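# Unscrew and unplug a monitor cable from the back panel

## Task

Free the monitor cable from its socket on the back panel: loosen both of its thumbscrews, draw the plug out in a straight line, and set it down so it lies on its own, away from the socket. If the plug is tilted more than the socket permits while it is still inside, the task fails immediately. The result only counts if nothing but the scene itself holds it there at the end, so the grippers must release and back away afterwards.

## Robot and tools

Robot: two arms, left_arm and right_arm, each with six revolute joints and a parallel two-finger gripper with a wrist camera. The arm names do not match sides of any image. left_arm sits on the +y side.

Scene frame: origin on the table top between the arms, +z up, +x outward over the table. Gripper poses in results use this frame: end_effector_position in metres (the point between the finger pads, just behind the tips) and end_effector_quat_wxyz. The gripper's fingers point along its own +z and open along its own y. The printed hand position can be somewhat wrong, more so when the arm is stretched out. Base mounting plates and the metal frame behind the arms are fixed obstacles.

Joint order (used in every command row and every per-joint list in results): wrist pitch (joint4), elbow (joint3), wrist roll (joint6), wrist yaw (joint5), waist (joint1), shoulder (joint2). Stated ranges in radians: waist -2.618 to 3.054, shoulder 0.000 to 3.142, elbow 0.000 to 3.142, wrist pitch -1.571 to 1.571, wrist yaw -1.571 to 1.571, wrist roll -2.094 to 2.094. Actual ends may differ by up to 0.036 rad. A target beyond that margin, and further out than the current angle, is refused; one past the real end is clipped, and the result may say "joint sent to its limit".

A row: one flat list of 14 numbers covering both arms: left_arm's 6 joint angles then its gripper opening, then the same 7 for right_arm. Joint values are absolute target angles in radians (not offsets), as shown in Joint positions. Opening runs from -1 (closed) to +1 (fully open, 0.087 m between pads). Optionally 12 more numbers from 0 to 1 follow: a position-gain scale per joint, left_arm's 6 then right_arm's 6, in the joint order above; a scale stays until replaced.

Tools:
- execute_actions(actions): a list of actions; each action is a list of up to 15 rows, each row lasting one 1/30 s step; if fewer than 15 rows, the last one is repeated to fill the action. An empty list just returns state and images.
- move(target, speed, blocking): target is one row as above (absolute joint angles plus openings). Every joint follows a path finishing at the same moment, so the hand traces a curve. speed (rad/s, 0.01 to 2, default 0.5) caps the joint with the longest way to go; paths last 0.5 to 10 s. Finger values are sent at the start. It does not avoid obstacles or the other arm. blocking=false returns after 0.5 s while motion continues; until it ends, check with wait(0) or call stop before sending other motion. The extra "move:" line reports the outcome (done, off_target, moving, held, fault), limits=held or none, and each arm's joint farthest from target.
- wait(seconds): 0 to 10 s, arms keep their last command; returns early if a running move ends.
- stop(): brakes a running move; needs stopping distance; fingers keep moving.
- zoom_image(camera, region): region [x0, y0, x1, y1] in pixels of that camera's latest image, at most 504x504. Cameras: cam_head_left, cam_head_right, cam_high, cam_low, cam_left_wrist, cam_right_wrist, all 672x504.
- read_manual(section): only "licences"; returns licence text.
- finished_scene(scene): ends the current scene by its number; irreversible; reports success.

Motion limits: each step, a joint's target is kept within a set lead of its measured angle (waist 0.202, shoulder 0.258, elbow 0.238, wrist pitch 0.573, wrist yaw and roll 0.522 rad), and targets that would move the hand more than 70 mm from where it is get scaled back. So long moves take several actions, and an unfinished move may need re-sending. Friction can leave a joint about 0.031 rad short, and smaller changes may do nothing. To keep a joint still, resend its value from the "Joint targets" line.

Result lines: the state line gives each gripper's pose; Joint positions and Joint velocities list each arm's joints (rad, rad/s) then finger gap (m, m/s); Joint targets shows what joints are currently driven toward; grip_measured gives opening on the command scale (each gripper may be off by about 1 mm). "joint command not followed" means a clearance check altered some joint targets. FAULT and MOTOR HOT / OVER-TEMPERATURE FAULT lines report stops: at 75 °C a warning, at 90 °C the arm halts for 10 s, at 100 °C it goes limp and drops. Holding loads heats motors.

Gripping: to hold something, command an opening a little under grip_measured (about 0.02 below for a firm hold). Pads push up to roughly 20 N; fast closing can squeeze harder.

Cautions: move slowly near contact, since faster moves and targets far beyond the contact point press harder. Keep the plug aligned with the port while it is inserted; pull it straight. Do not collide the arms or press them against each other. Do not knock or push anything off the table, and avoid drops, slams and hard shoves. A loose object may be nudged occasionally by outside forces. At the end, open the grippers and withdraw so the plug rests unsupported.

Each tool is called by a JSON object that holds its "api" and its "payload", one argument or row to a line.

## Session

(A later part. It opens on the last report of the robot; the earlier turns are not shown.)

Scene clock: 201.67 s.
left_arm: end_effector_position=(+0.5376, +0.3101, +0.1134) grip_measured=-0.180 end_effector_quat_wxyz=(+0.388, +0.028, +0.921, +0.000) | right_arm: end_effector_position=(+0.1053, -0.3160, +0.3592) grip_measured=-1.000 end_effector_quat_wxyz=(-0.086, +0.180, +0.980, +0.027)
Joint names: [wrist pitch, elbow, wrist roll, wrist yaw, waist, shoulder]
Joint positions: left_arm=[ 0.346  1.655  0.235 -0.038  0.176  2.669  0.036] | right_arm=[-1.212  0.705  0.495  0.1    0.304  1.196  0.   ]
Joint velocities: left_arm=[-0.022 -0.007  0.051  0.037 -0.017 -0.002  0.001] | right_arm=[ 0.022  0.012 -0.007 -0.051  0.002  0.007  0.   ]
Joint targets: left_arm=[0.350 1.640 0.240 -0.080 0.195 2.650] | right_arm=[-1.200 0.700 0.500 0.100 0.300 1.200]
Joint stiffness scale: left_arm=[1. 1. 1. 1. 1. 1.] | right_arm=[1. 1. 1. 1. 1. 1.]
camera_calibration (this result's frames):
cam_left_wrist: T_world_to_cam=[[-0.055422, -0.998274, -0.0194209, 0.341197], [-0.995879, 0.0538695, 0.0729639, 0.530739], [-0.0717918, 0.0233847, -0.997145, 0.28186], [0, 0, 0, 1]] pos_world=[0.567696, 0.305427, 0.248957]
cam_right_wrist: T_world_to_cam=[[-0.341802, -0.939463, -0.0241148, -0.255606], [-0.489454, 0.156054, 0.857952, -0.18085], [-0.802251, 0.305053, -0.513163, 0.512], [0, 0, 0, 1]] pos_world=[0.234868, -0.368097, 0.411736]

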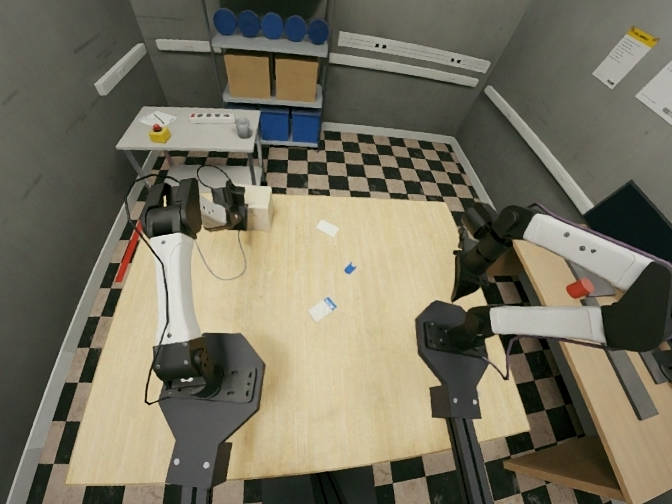

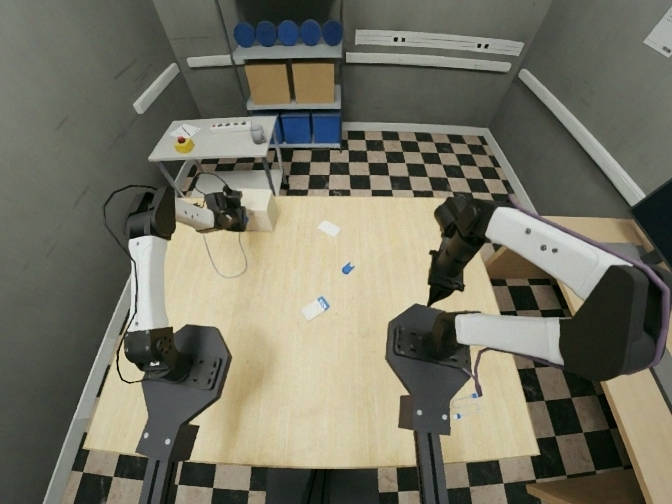

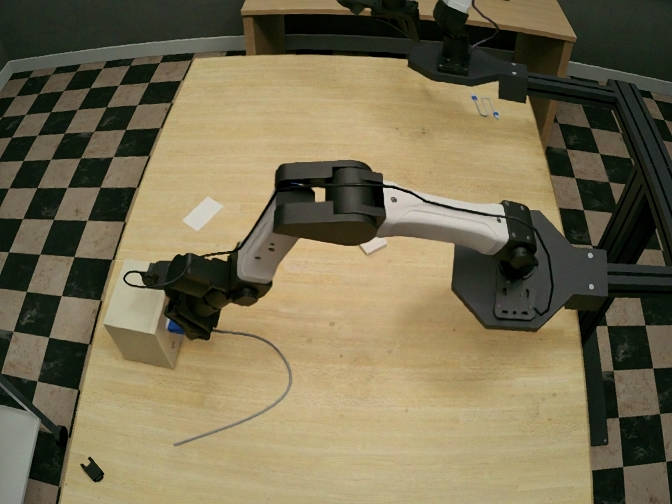

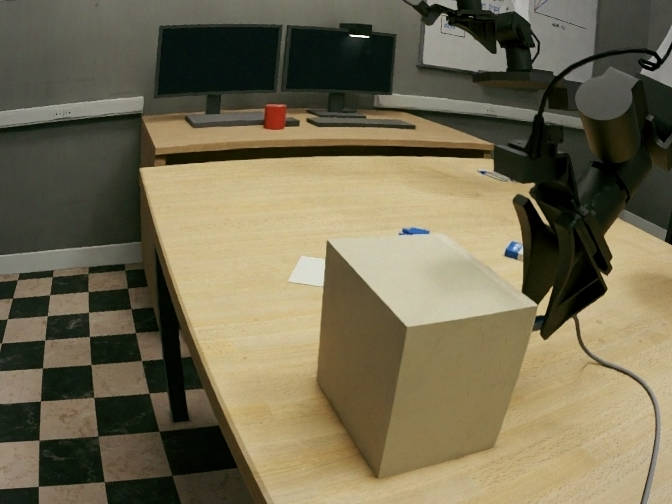

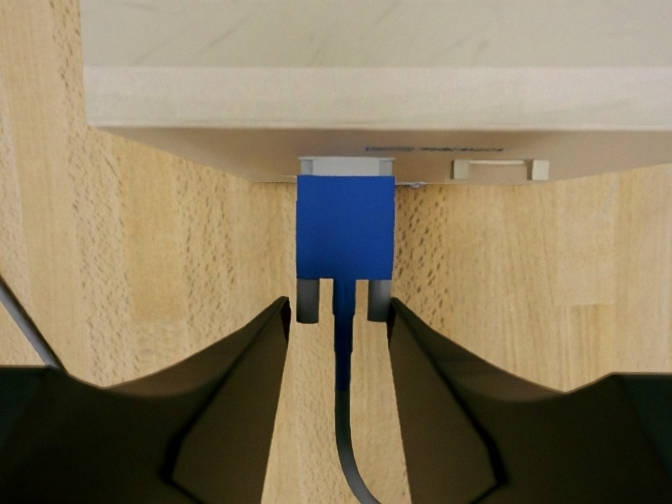

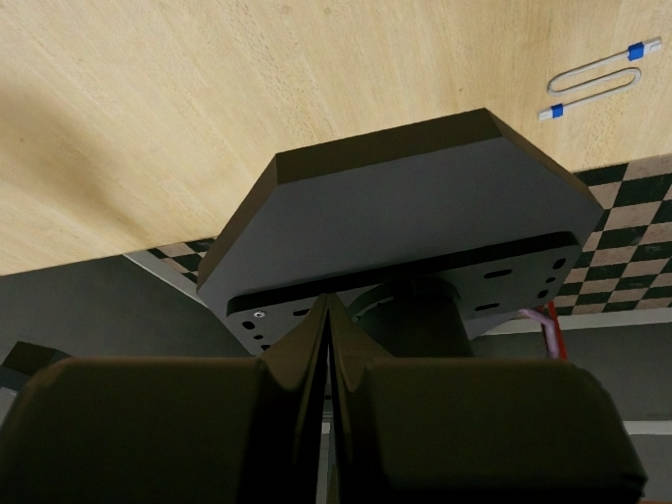

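{"api": "move", "payload": {
  "target": [0.345,1.59,0.237,-0.035,0.176,2.57,-0.18,-1.2,0.7,0.5,0.1,0.3,1.2,-1],
  "speed": 0.2
}}

{"api": "move", "payload": {
  "target": [0.555,1.655,0.563,-0.55,-0.035,2.75,-0.78,-1.2,0.7,0.5,0.1,0.3,1.2,-1],
  "speed": 0.4
}}

Scene clock: 203.57 s.
left_arm: end_effector_position=(+0.5493, +0.3157, +0.1550) grip_measured=-0.180 end_effector_quat_wxyz=(+0.415, +0.027, +0.909, -0.001) | right_arm: end_effector_position=(+0.1053, -0.3160, +0.3592) grip_measured=-1.000 end_effector_quat_wxyz=(-0.086, +0.180, +0.980, +0.027)
Joint names: [wrist pitch, elbow, wrist roll, wrist yaw, waist, shoulder]
Joint positions: left_arm=[ 0.348  1.614  0.234 -0.026  0.175  2.572  0.036] | right_arm=[-1.212  0.705  0.495  0.1    0.304  1.196  0.   ]
Joint velocities: left_arm=[ 0.007 -0.002  0.022  0.037 -0.002 -0.002 -0.   ] | right_arm=[ 0.037 -0.007 -0.007 -0.095  0.022 -0.007  0.   ]
Joint targets: left_arm=[0.345 1.590 0.237 -0.035 0.176 2.570] | right_arm=[-1.200 0.700 0.500 0.100 0.300 1.200]
Joint stiffness scale: left_arm=[1. 1. 1. 1. 1. 1.] | right_arm=[1. 1. 1. 1. 1. 1.]
move: off_target (left_arm); limits=none; left_arm: farthest joint: the elbow, 0.024 radians from its target (0.065 radians at the start); right_arm: farthest joint: the wrist pitch, 0.012 radians from its target (0.012 radians at the start)
camera_calibration (this result's frames):
cam_left_wrist: T_world_to_cam=[[-0.0532145, -0.998413, -0.0184205, 0.346878], [-0.998498, 0.0529608, 0.0139965, 0.549919], [-0.0129988, 0.0191377, -0.999732, 0.293457], [0, 0, 0, 1]] pos_world=[0.571367, 0.311587, 0.292071]
cam_right_wrist: T_world_to_cam=[[-0.341802, -0.939463, -0.0241148, -0.255606], [-0.489454, 0.156054, 0.857952, -0.18085], [-0.802251, 0.305053, -0.513163, 0.512], [0, 0, 0, 1]] pos_world=[0.234868, -0.368097, 0.411736]

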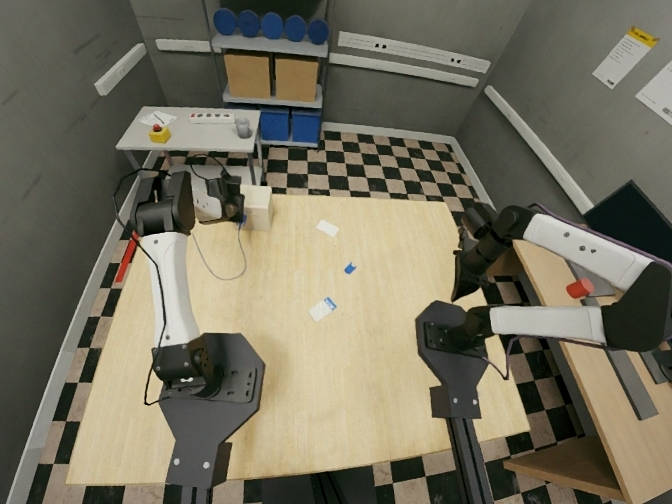

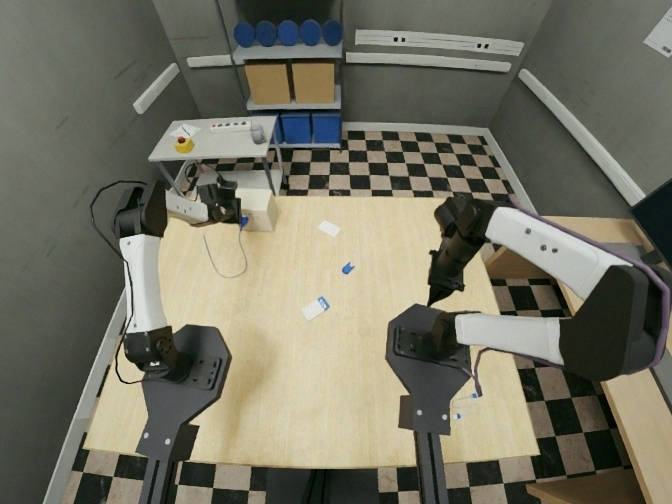

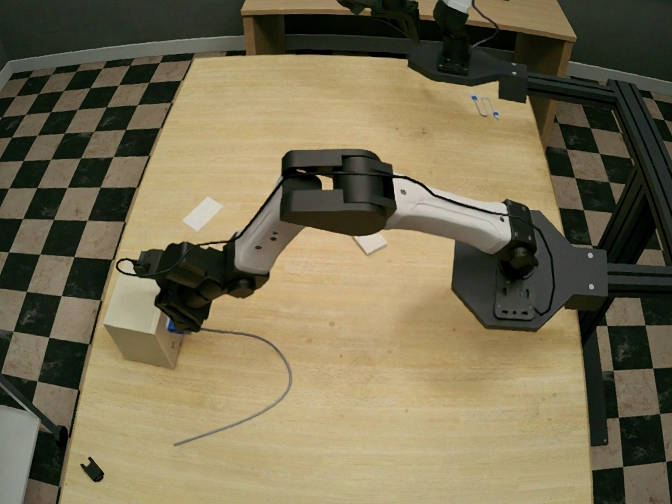

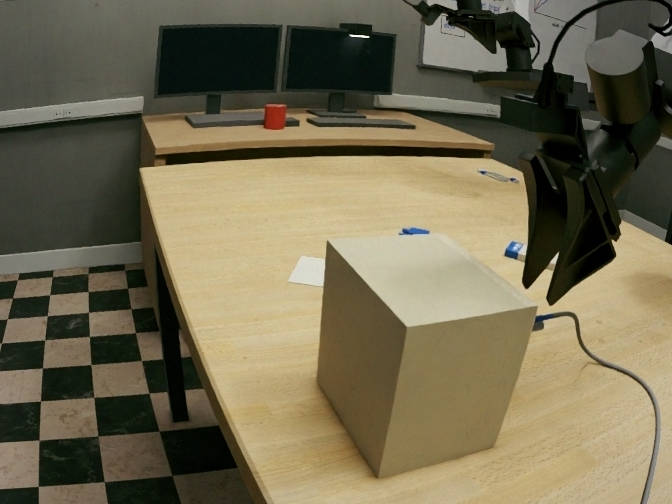

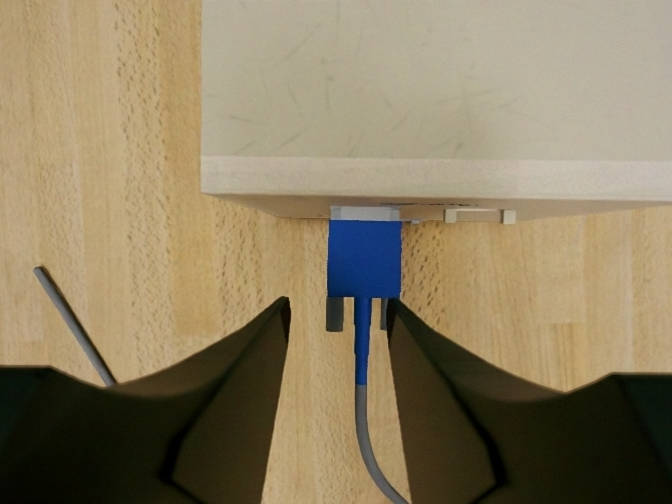

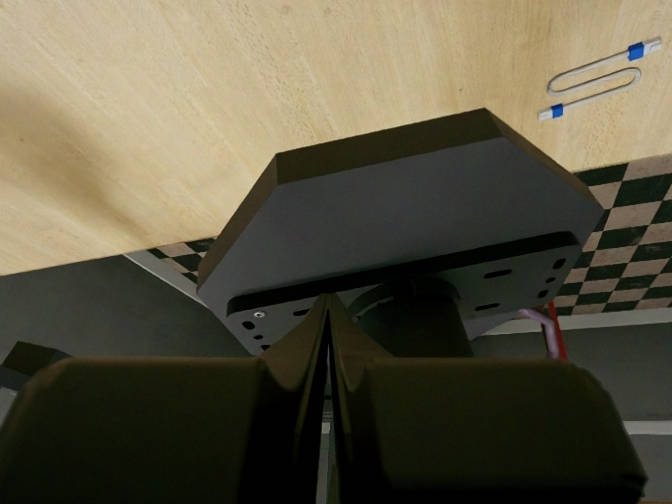

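Scene clock: 205.63 s.
left_arm: end_effector_position=(+0.5378, +0.2810, +0.1349) grip_measured=-0.780 end_effector_quat_wxyz=(+0.385, +0.138, +0.880, +0.241) | right_arm: end_effector_position=(+0.1053, -0.3160, +0.3592) grip_measured=-1.000 end_effector_quat_wxyz=(-0.086, +0.180, +0.980, +0.027)
Joint names: [wrist pitch, elbow, wrist roll, wrist yaw, waist, shoulder]
Joint positions: left_arm=[ 0.549  1.639  0.556 -0.538 -0.032  2.734  0.01 ] | right_arm=[-1.212  0.705  0.495  0.1    0.304  1.196  0.   ]
Joint velocities: left_arm=[-0.022 -0.007  0.007 -0.022  0.017 -0.002  0.   ] | right_arm=[-0.022 -0.007 -0.022  0.022 -0.002  0.007  0.   ]
Joint targets: left_arm=[0.555 1.655 0.563 -0.550 -0.035 2.750] | right_arm=[-1.200 0.700 0.500 0.100 0.300 1.200]
Joint stiffness scale: left_arm=[1. 1. 1. 1. 1. 1.] | right_arm=[1. 1. 1. 1. 1. 1.]
move: done; limits=none; left_arm: farthest joint: the shoulder, 0.016 radians from its target (0.178 radians at the start); right_arm: farthest joint: the wrist pitch, 0.012 radians from its target (0.012 radians at the start)
camera_calibration (this result's frames):
cam_left_wrist: T_world_to_cam=[[-0.0611616, -0.84643, -0.528976, 0.341734], [-0.997728, 0.0368538, 0.056389, 0.538985], [-0.0282345, 0.531224, -0.846761, 0.117604], [0, 0, 0, 1]] pos_world=[0.561982, 0.206916, 0.249959]
cam_right_wrist: T_world_to_cam=[[-0.341802, -0.939463, -0.0241148, -0.255606], [-0.489454, 0.156054, 0.857952, -0.18085], [-0.802251, 0.305053, -0.513163, 0.512], [0, 0, 0, 1]] pos_world=[0.234868, -0.368097, 0.411736]

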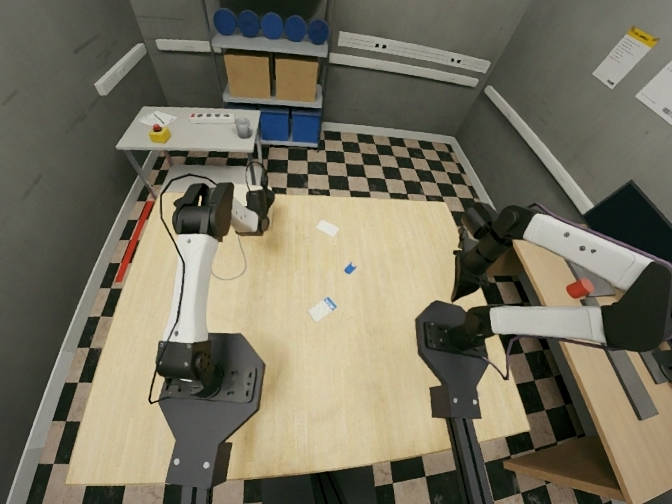

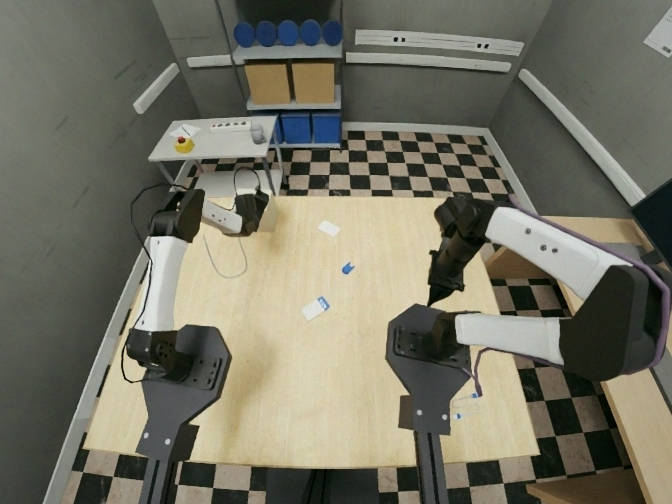

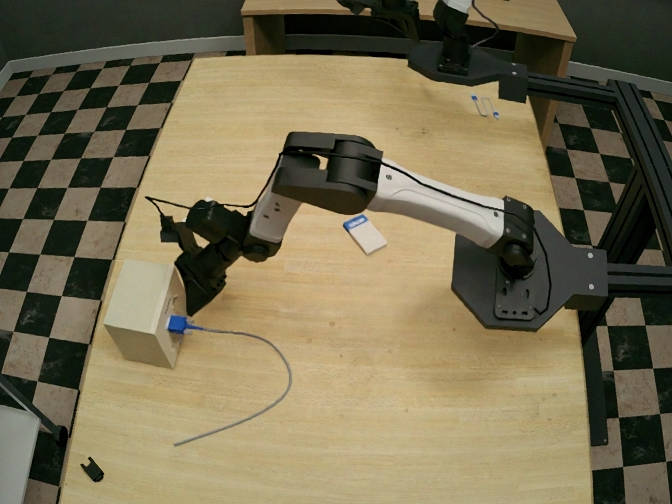

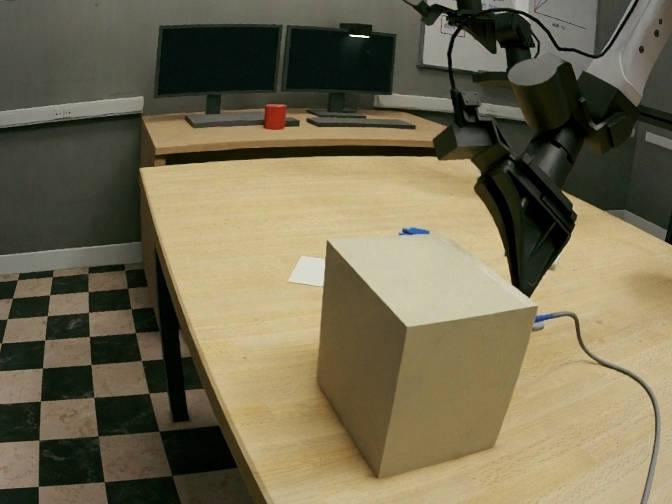

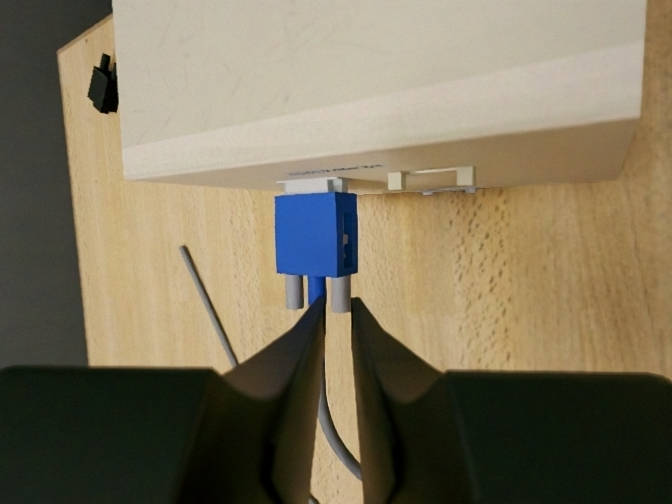

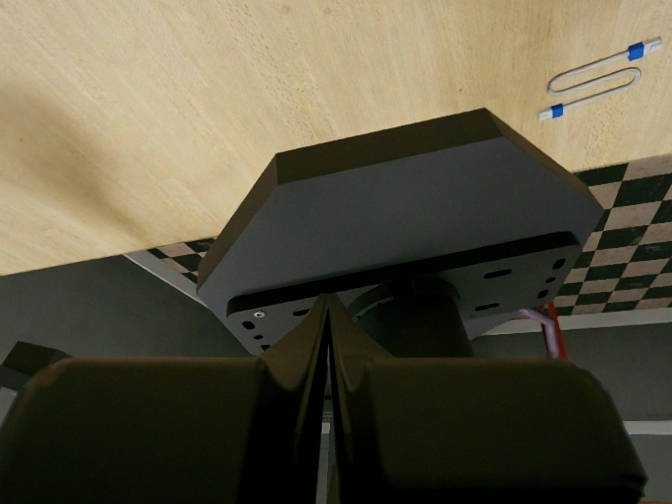

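{"api": "move", "payload": {
  "target": [0.58,1.692,0.563,-0.508,0.0,2.806,-0.78,-1.2,0.7,0.5,0.1,0.3,1.2,-1],
  "speed": 0.08
}}

{"api": "zoom_image", "payload": {
  "camera": "cam_left_wrist",
  "region": [240, 200, 400, 360]
}}

Scene clock: 207.10 s.
left_arm: end_effector_position=(+0.5407, +0.2893, +0.1189) grip_measured=-0.780 end_effector_quat_wxyz=(+0.388, +0.131, +0.880, +0.241) | right_arm: end_effector_position=(+0.1053, -0.3160, +0.3592) grip_measured=-1.000 end_effector_quat_wxyz=(-0.086, +0.180, +0.980, +0.027)
Joint names: [wrist pitch, elbow, wrist roll, wrist yaw, waist, shoulder]
Joint positions: left_arm=[ 0.575  1.677  0.557 -0.522 -0.009  2.785  0.01 ] | right_arm=[-1.212  0.705  0.495  0.1    0.304  1.196  0.   ]
Joint velocities: left_arm=[-0.051  0.002 -0.066 -0.081 -0.002  0.002  0.   ] | right_arm=[-0.007  0.002 -0.007 -0.007 -0.007  0.002  0.   ]
Joint targets: left_arm=[0.580 1.692 0.563 -0.508 0.000 2.806] | right_arm=[-1.200 0.700 0.500 0.100 0.300 1.200]
Joint stiffness scale: left_arm=[1. 1. 1. 1. 1. 1.] | right_arm=[1. 1. 1. 1. 1. 1.]
move: off_target (left_arm); limits=none; left_arm: farthest joint: the shoulder, 0.021 radians from its target (0.072 radians at the start); right_arm: farthest joint: the wrist pitch, 0.012 radians from its target (0.012 radians at the start)
camera_calibration (this result's frames):
cam_left_wrist: T_world_to_cam=[[-0.0472616, -0.85097, -0.523083, 0.333534], [-0.998507, 0.0258986, 0.0480843, 0.547039], [-0.0273712, 0.524575, -0.850924, 0.101629], [0, 0, 0, 1]] pos_world=[0.564767, 0.216347, 0.234641]
cam_right_wrist: T_world_to_cam=[[-0.341802, -0.939463, -0.0241148, -0.255606], [-0.489454, 0.156054, 0.857952, -0.18085], [-0.802251, 0.305053, -0.513163, 0.512], [0, 0, 0, 1]] pos_world=[0.234868, -0.368097, 0.411736]

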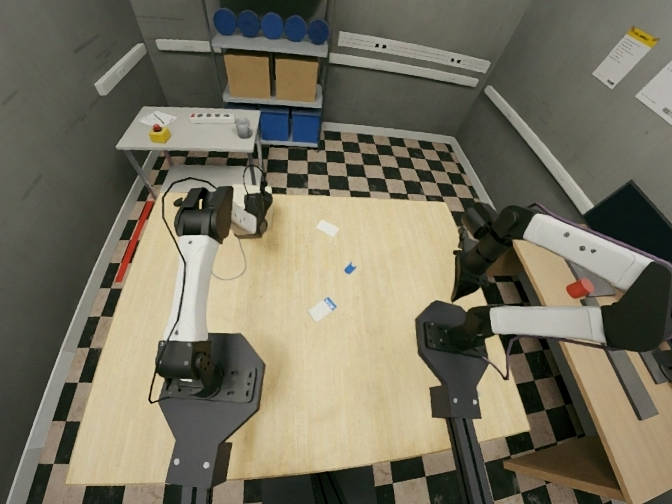

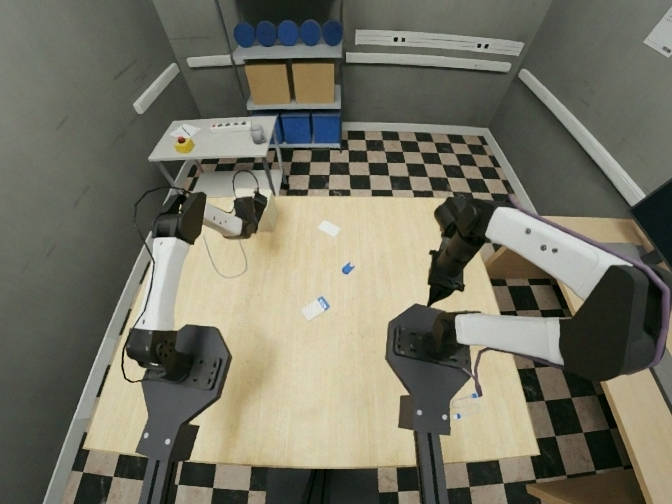

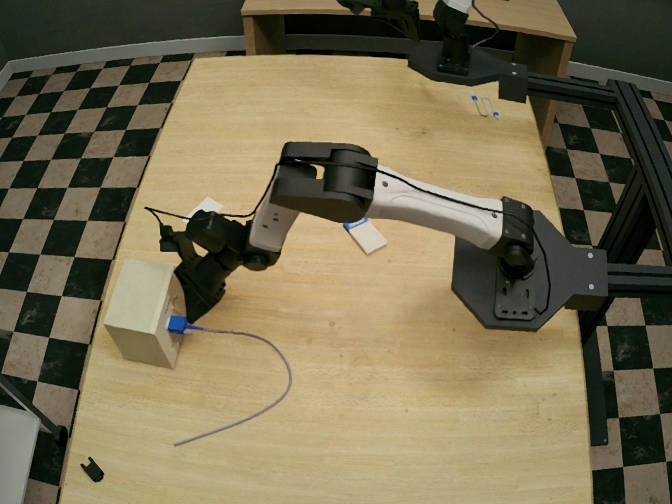

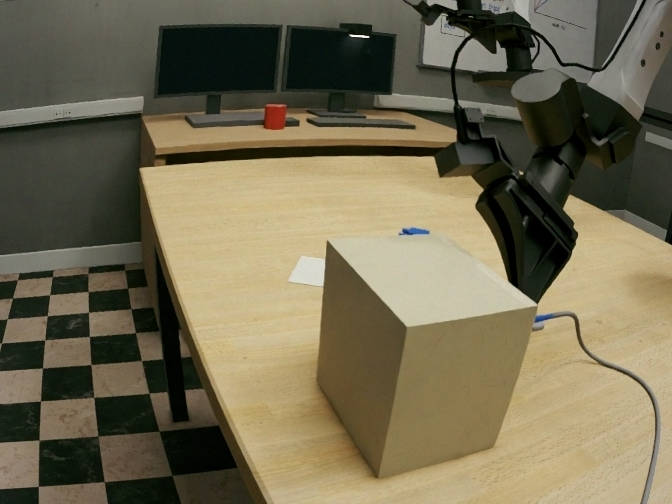

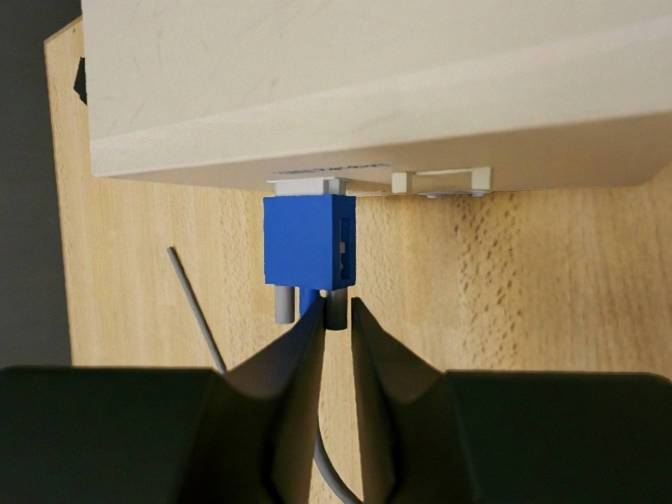

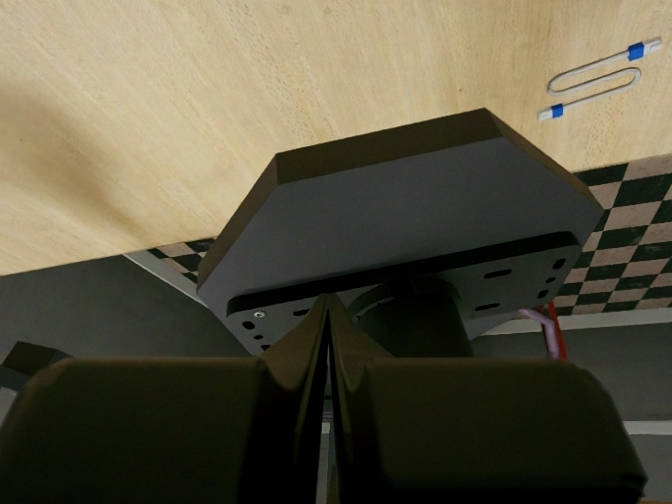

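Region (240, 200, 400, 360) of cam_left_wrist's 672x504 image, scaled by 3.150, with more detail than that image has.

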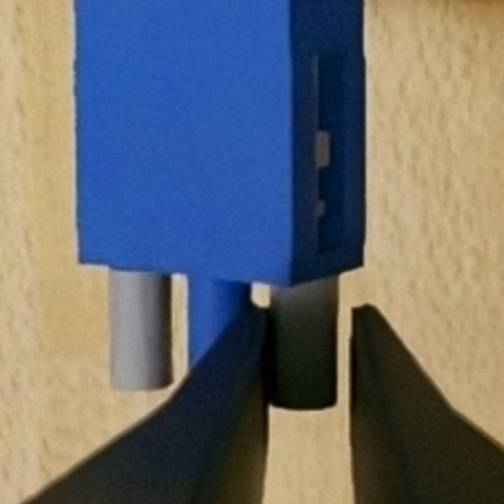

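{"api": "move", "payload": {
  "target": [0.72,1.758,0.768,-0.697,-0.058,2.913,-0.78,-1.2,0.7,0.5,0.1,0.3,1.2,-1],
  "speed": 0.3
}}

{"api": "move", "payload": {
  "target": [0.897,1.865,1.018,-0.827,-0.088,3.048,-0.78,-1.2,0.7,0.5,0.1,0.3,1.2,-1],
  "speed": 0.3
}}

Scene clock: 208.73 s.
left_arm: end_effector_position=(+0.5414, +0.2891, +0.1173) grip_measured=-0.780 end_effector_quat_wxyz=(+0.377, +0.172, +0.845, +0.337) | right_arm: end_effector_position=(+0.1053, -0.3160, +0.3592) grip_measured=-1.000 end_effector_quat_wxyz=(-0.086, +0.180, +0.980, +0.027)
Joint names: [wrist pitch, elbow, wrist roll, wrist yaw, waist, shoulder]
Joint positions: left_arm=[ 0.715  1.744  0.759 -0.679 -0.052  2.892  0.01 ] | right_arm=[-1.212  0.705  0.495  0.1    0.304  1.196  0.   ]
Joint velocities: left_arm=[-0.095 -0.012  0.007 -0.007 -0.007  0.002 -0.002] | right_arm=[-0.051 -0.002 -0.022  0.095  0.012 -0.027  0.   ]
Joint targets: left_arm=[0.720 1.758 0.768 -0.697 -0.058 2.913] | right_arm=[-1.200 0.700 0.500 0.100 0.300 1.200]
Joint stiffness scale: left_arm=[1. 1. 1. 1. 1. 1.] | right_arm=[1. 1. 1. 1. 1. 1.]
move: off_target (left_arm); limits=none; left_arm: farthest joint: the shoulder, 0.021 radians from its target (0.128 radians at the start); right_arm: farthest joint: the wrist pitch, 0.012 radians from its target (0.012 radians at the start)
camera_calibration (this result's frames):
cam_left_wrist: T_world_to_cam=[[-0.0400961, -0.715586, -0.697373, 0.31004], [-0.99907, 0.0176382, 0.0393435, 0.551576], [-0.0158533, 0.698302, -0.715628, 0.028119], [0, 0, 0, 1]] pos_world=[0.56394, 0.192496, 0.214635]
cam_right_wrist: T_world_to_cam=[[-0.341802, -0.939463, -0.0241148, -0.255606], [-0.489454, 0.156054, 0.857952, -0.18085], [-0.802251, 0.305053, -0.513163, 0.512], [0, 0, 0, 1]] pos_world=[0.234868, -0.368097, 0.411736]

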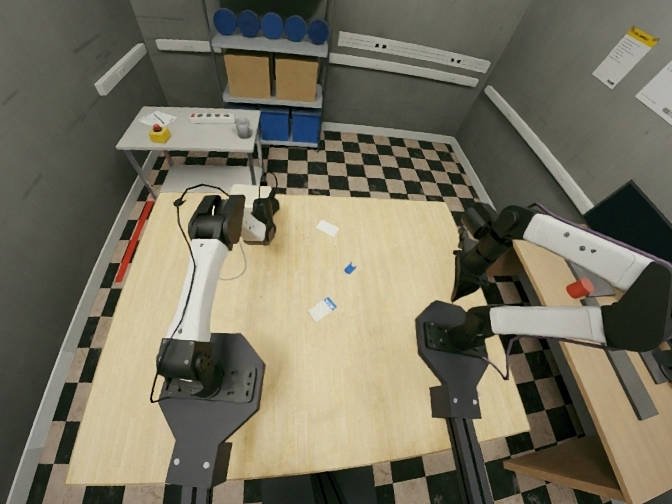

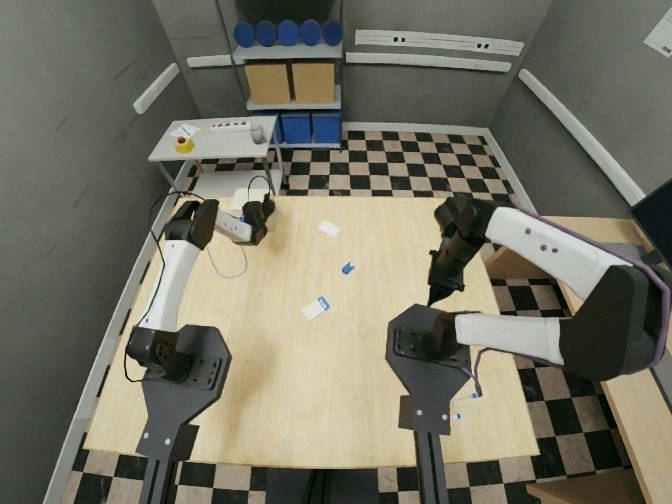

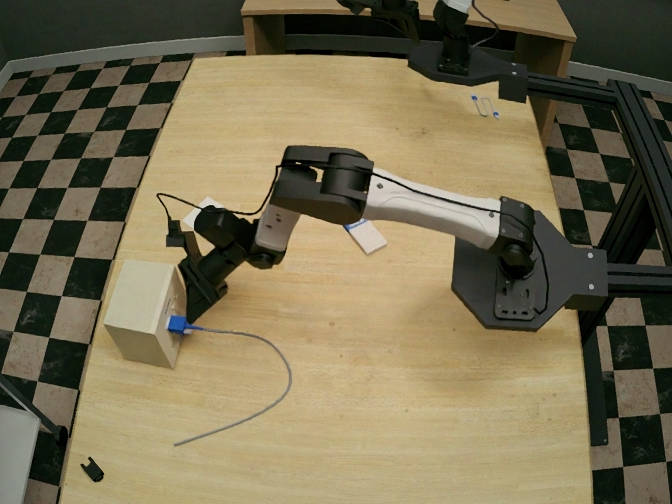

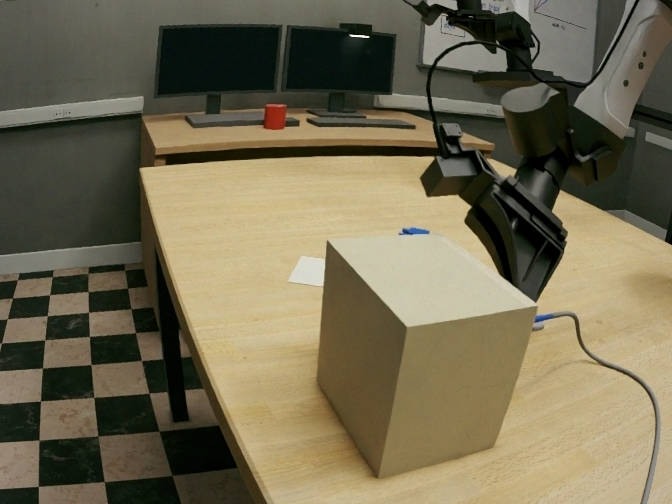

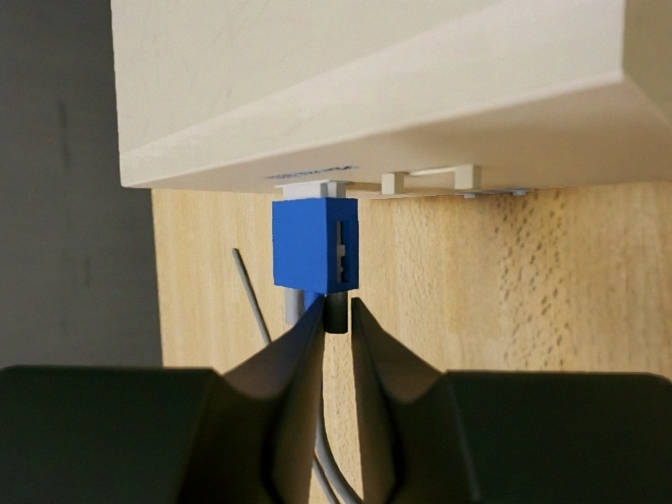

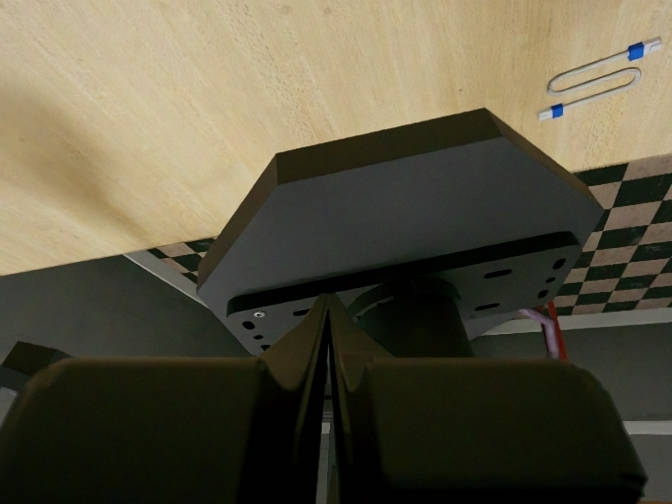

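Scene clock: 210.23 s.
left_arm: end_effector_position=(+0.5406, +0.2899, +0.1165) grip_measured=-0.780 end_effector_quat_wxyz=(+0.359, +0.207, +0.802, +0.430) | right_arm: end_effector_position=(+0.1053, -0.3160, +0.3592) grip_measured=-1.000 end_effector_quat_wxyz=(-0.086, +0.180, +0.980, +0.027)
Joint names: [wrist pitch, elbow, wrist roll, wrist yaw, waist, shoulder]
Joint positions: left_arm=[ 0.891  1.85   1.009 -0.809 -0.083  3.028  0.01 ] | right_arm=[-1.212  0.705  0.495  0.1    0.304  1.196  0.   ]
Joint velocities: left_arm=[-0.066 -0.007  0.007 -0.051  0.012  0.002 -0.   ] | right_arm=[-0.007  0.012  0.007 -0.007 -0.002  0.002  0.   ]
Joint targets: left_arm=[0.897 1.865 1.018 -0.827 -0.088 3.048] | right_arm=[-1.200 0.700 0.500 0.100 0.300 1.200]
Joint stiffness scale: left_arm=[1. 1. 1. 1. 1. 1.] | right_arm=[1. 1. 1. 1. 1. 1.]
move: done; limits=none; left_arm: farthest joint: the shoulder, 0.020 radians from its target (0.156 radians at the start); right_arm: farthest joint: the wrist pitch, 0.012 radians from its target (0.012 radians at the start)
camera_calibration (this result's frames):
cam_left_wrist: T_world_to_cam=[[-0.0279267, -0.546265, -0.837147, 0.270644], [-0.999498, 0.00275156, 0.0315472, 0.556206], [-0.0149297, 0.837608, -0.546068, -0.0336973], [0, 0, 0, 1]] pos_world=[0.562982, 0.174538, 0.190621]
cam_right_wrist: T_world_to_cam=[[-0.341802, -0.939463, -0.0241148, -0.255606], [-0.489454, 0.156054, 0.857952, -0.18085], [-0.802251, 0.305053, -0.513163, 0.512], [0, 0, 0, 1]] pos_world=[0.234868, -0.368097, 0.411736]

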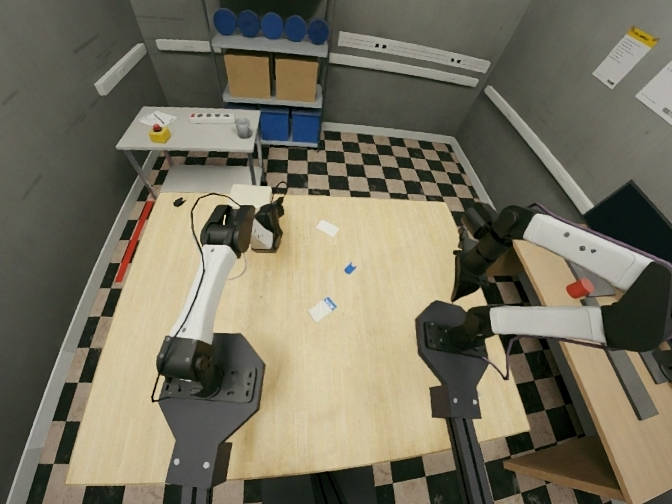

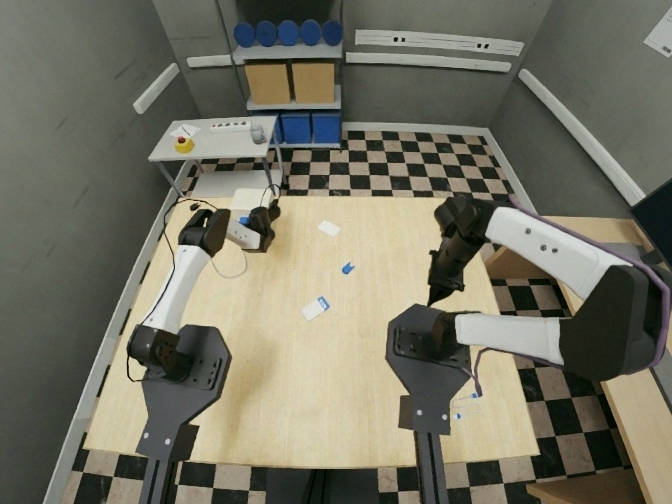

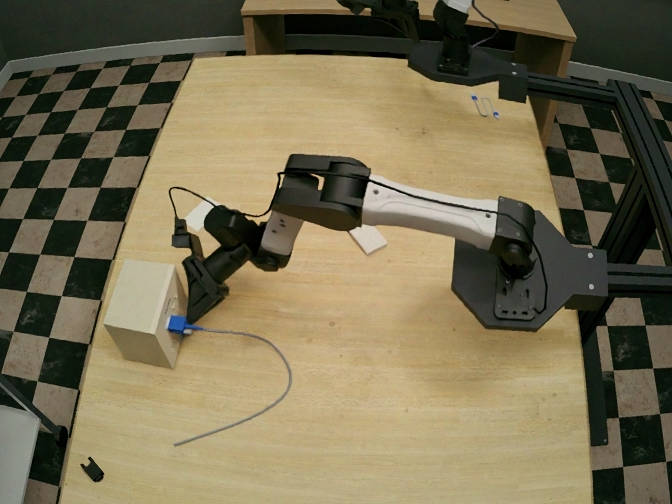

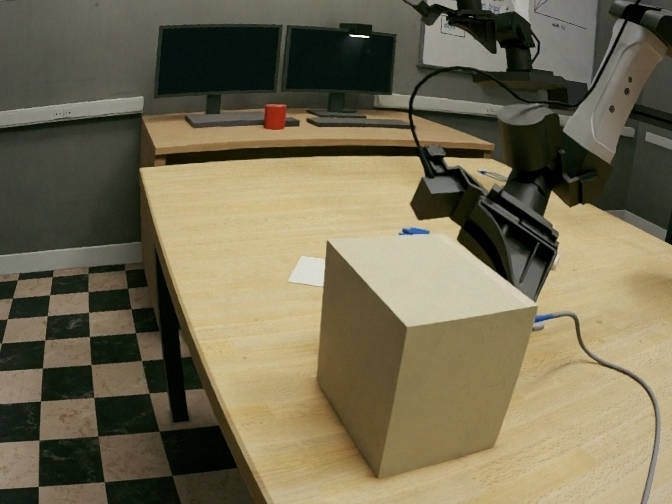

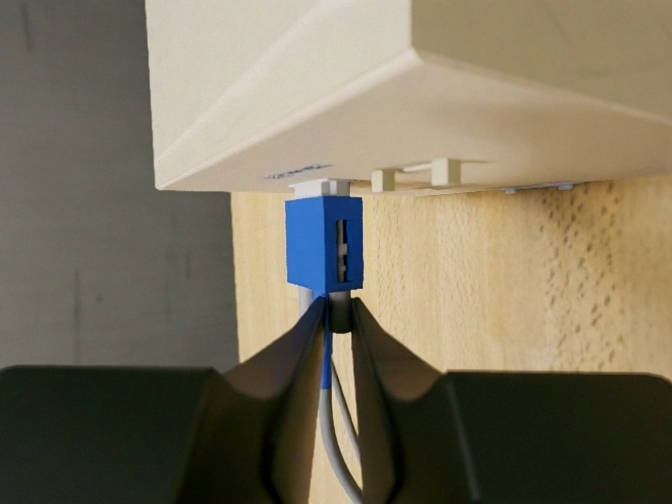

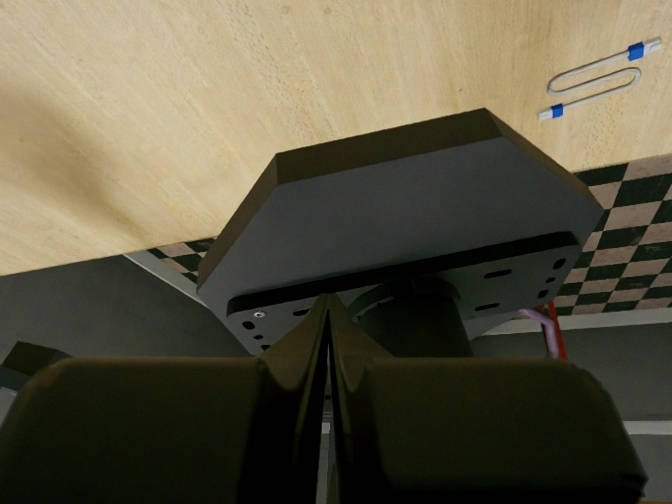

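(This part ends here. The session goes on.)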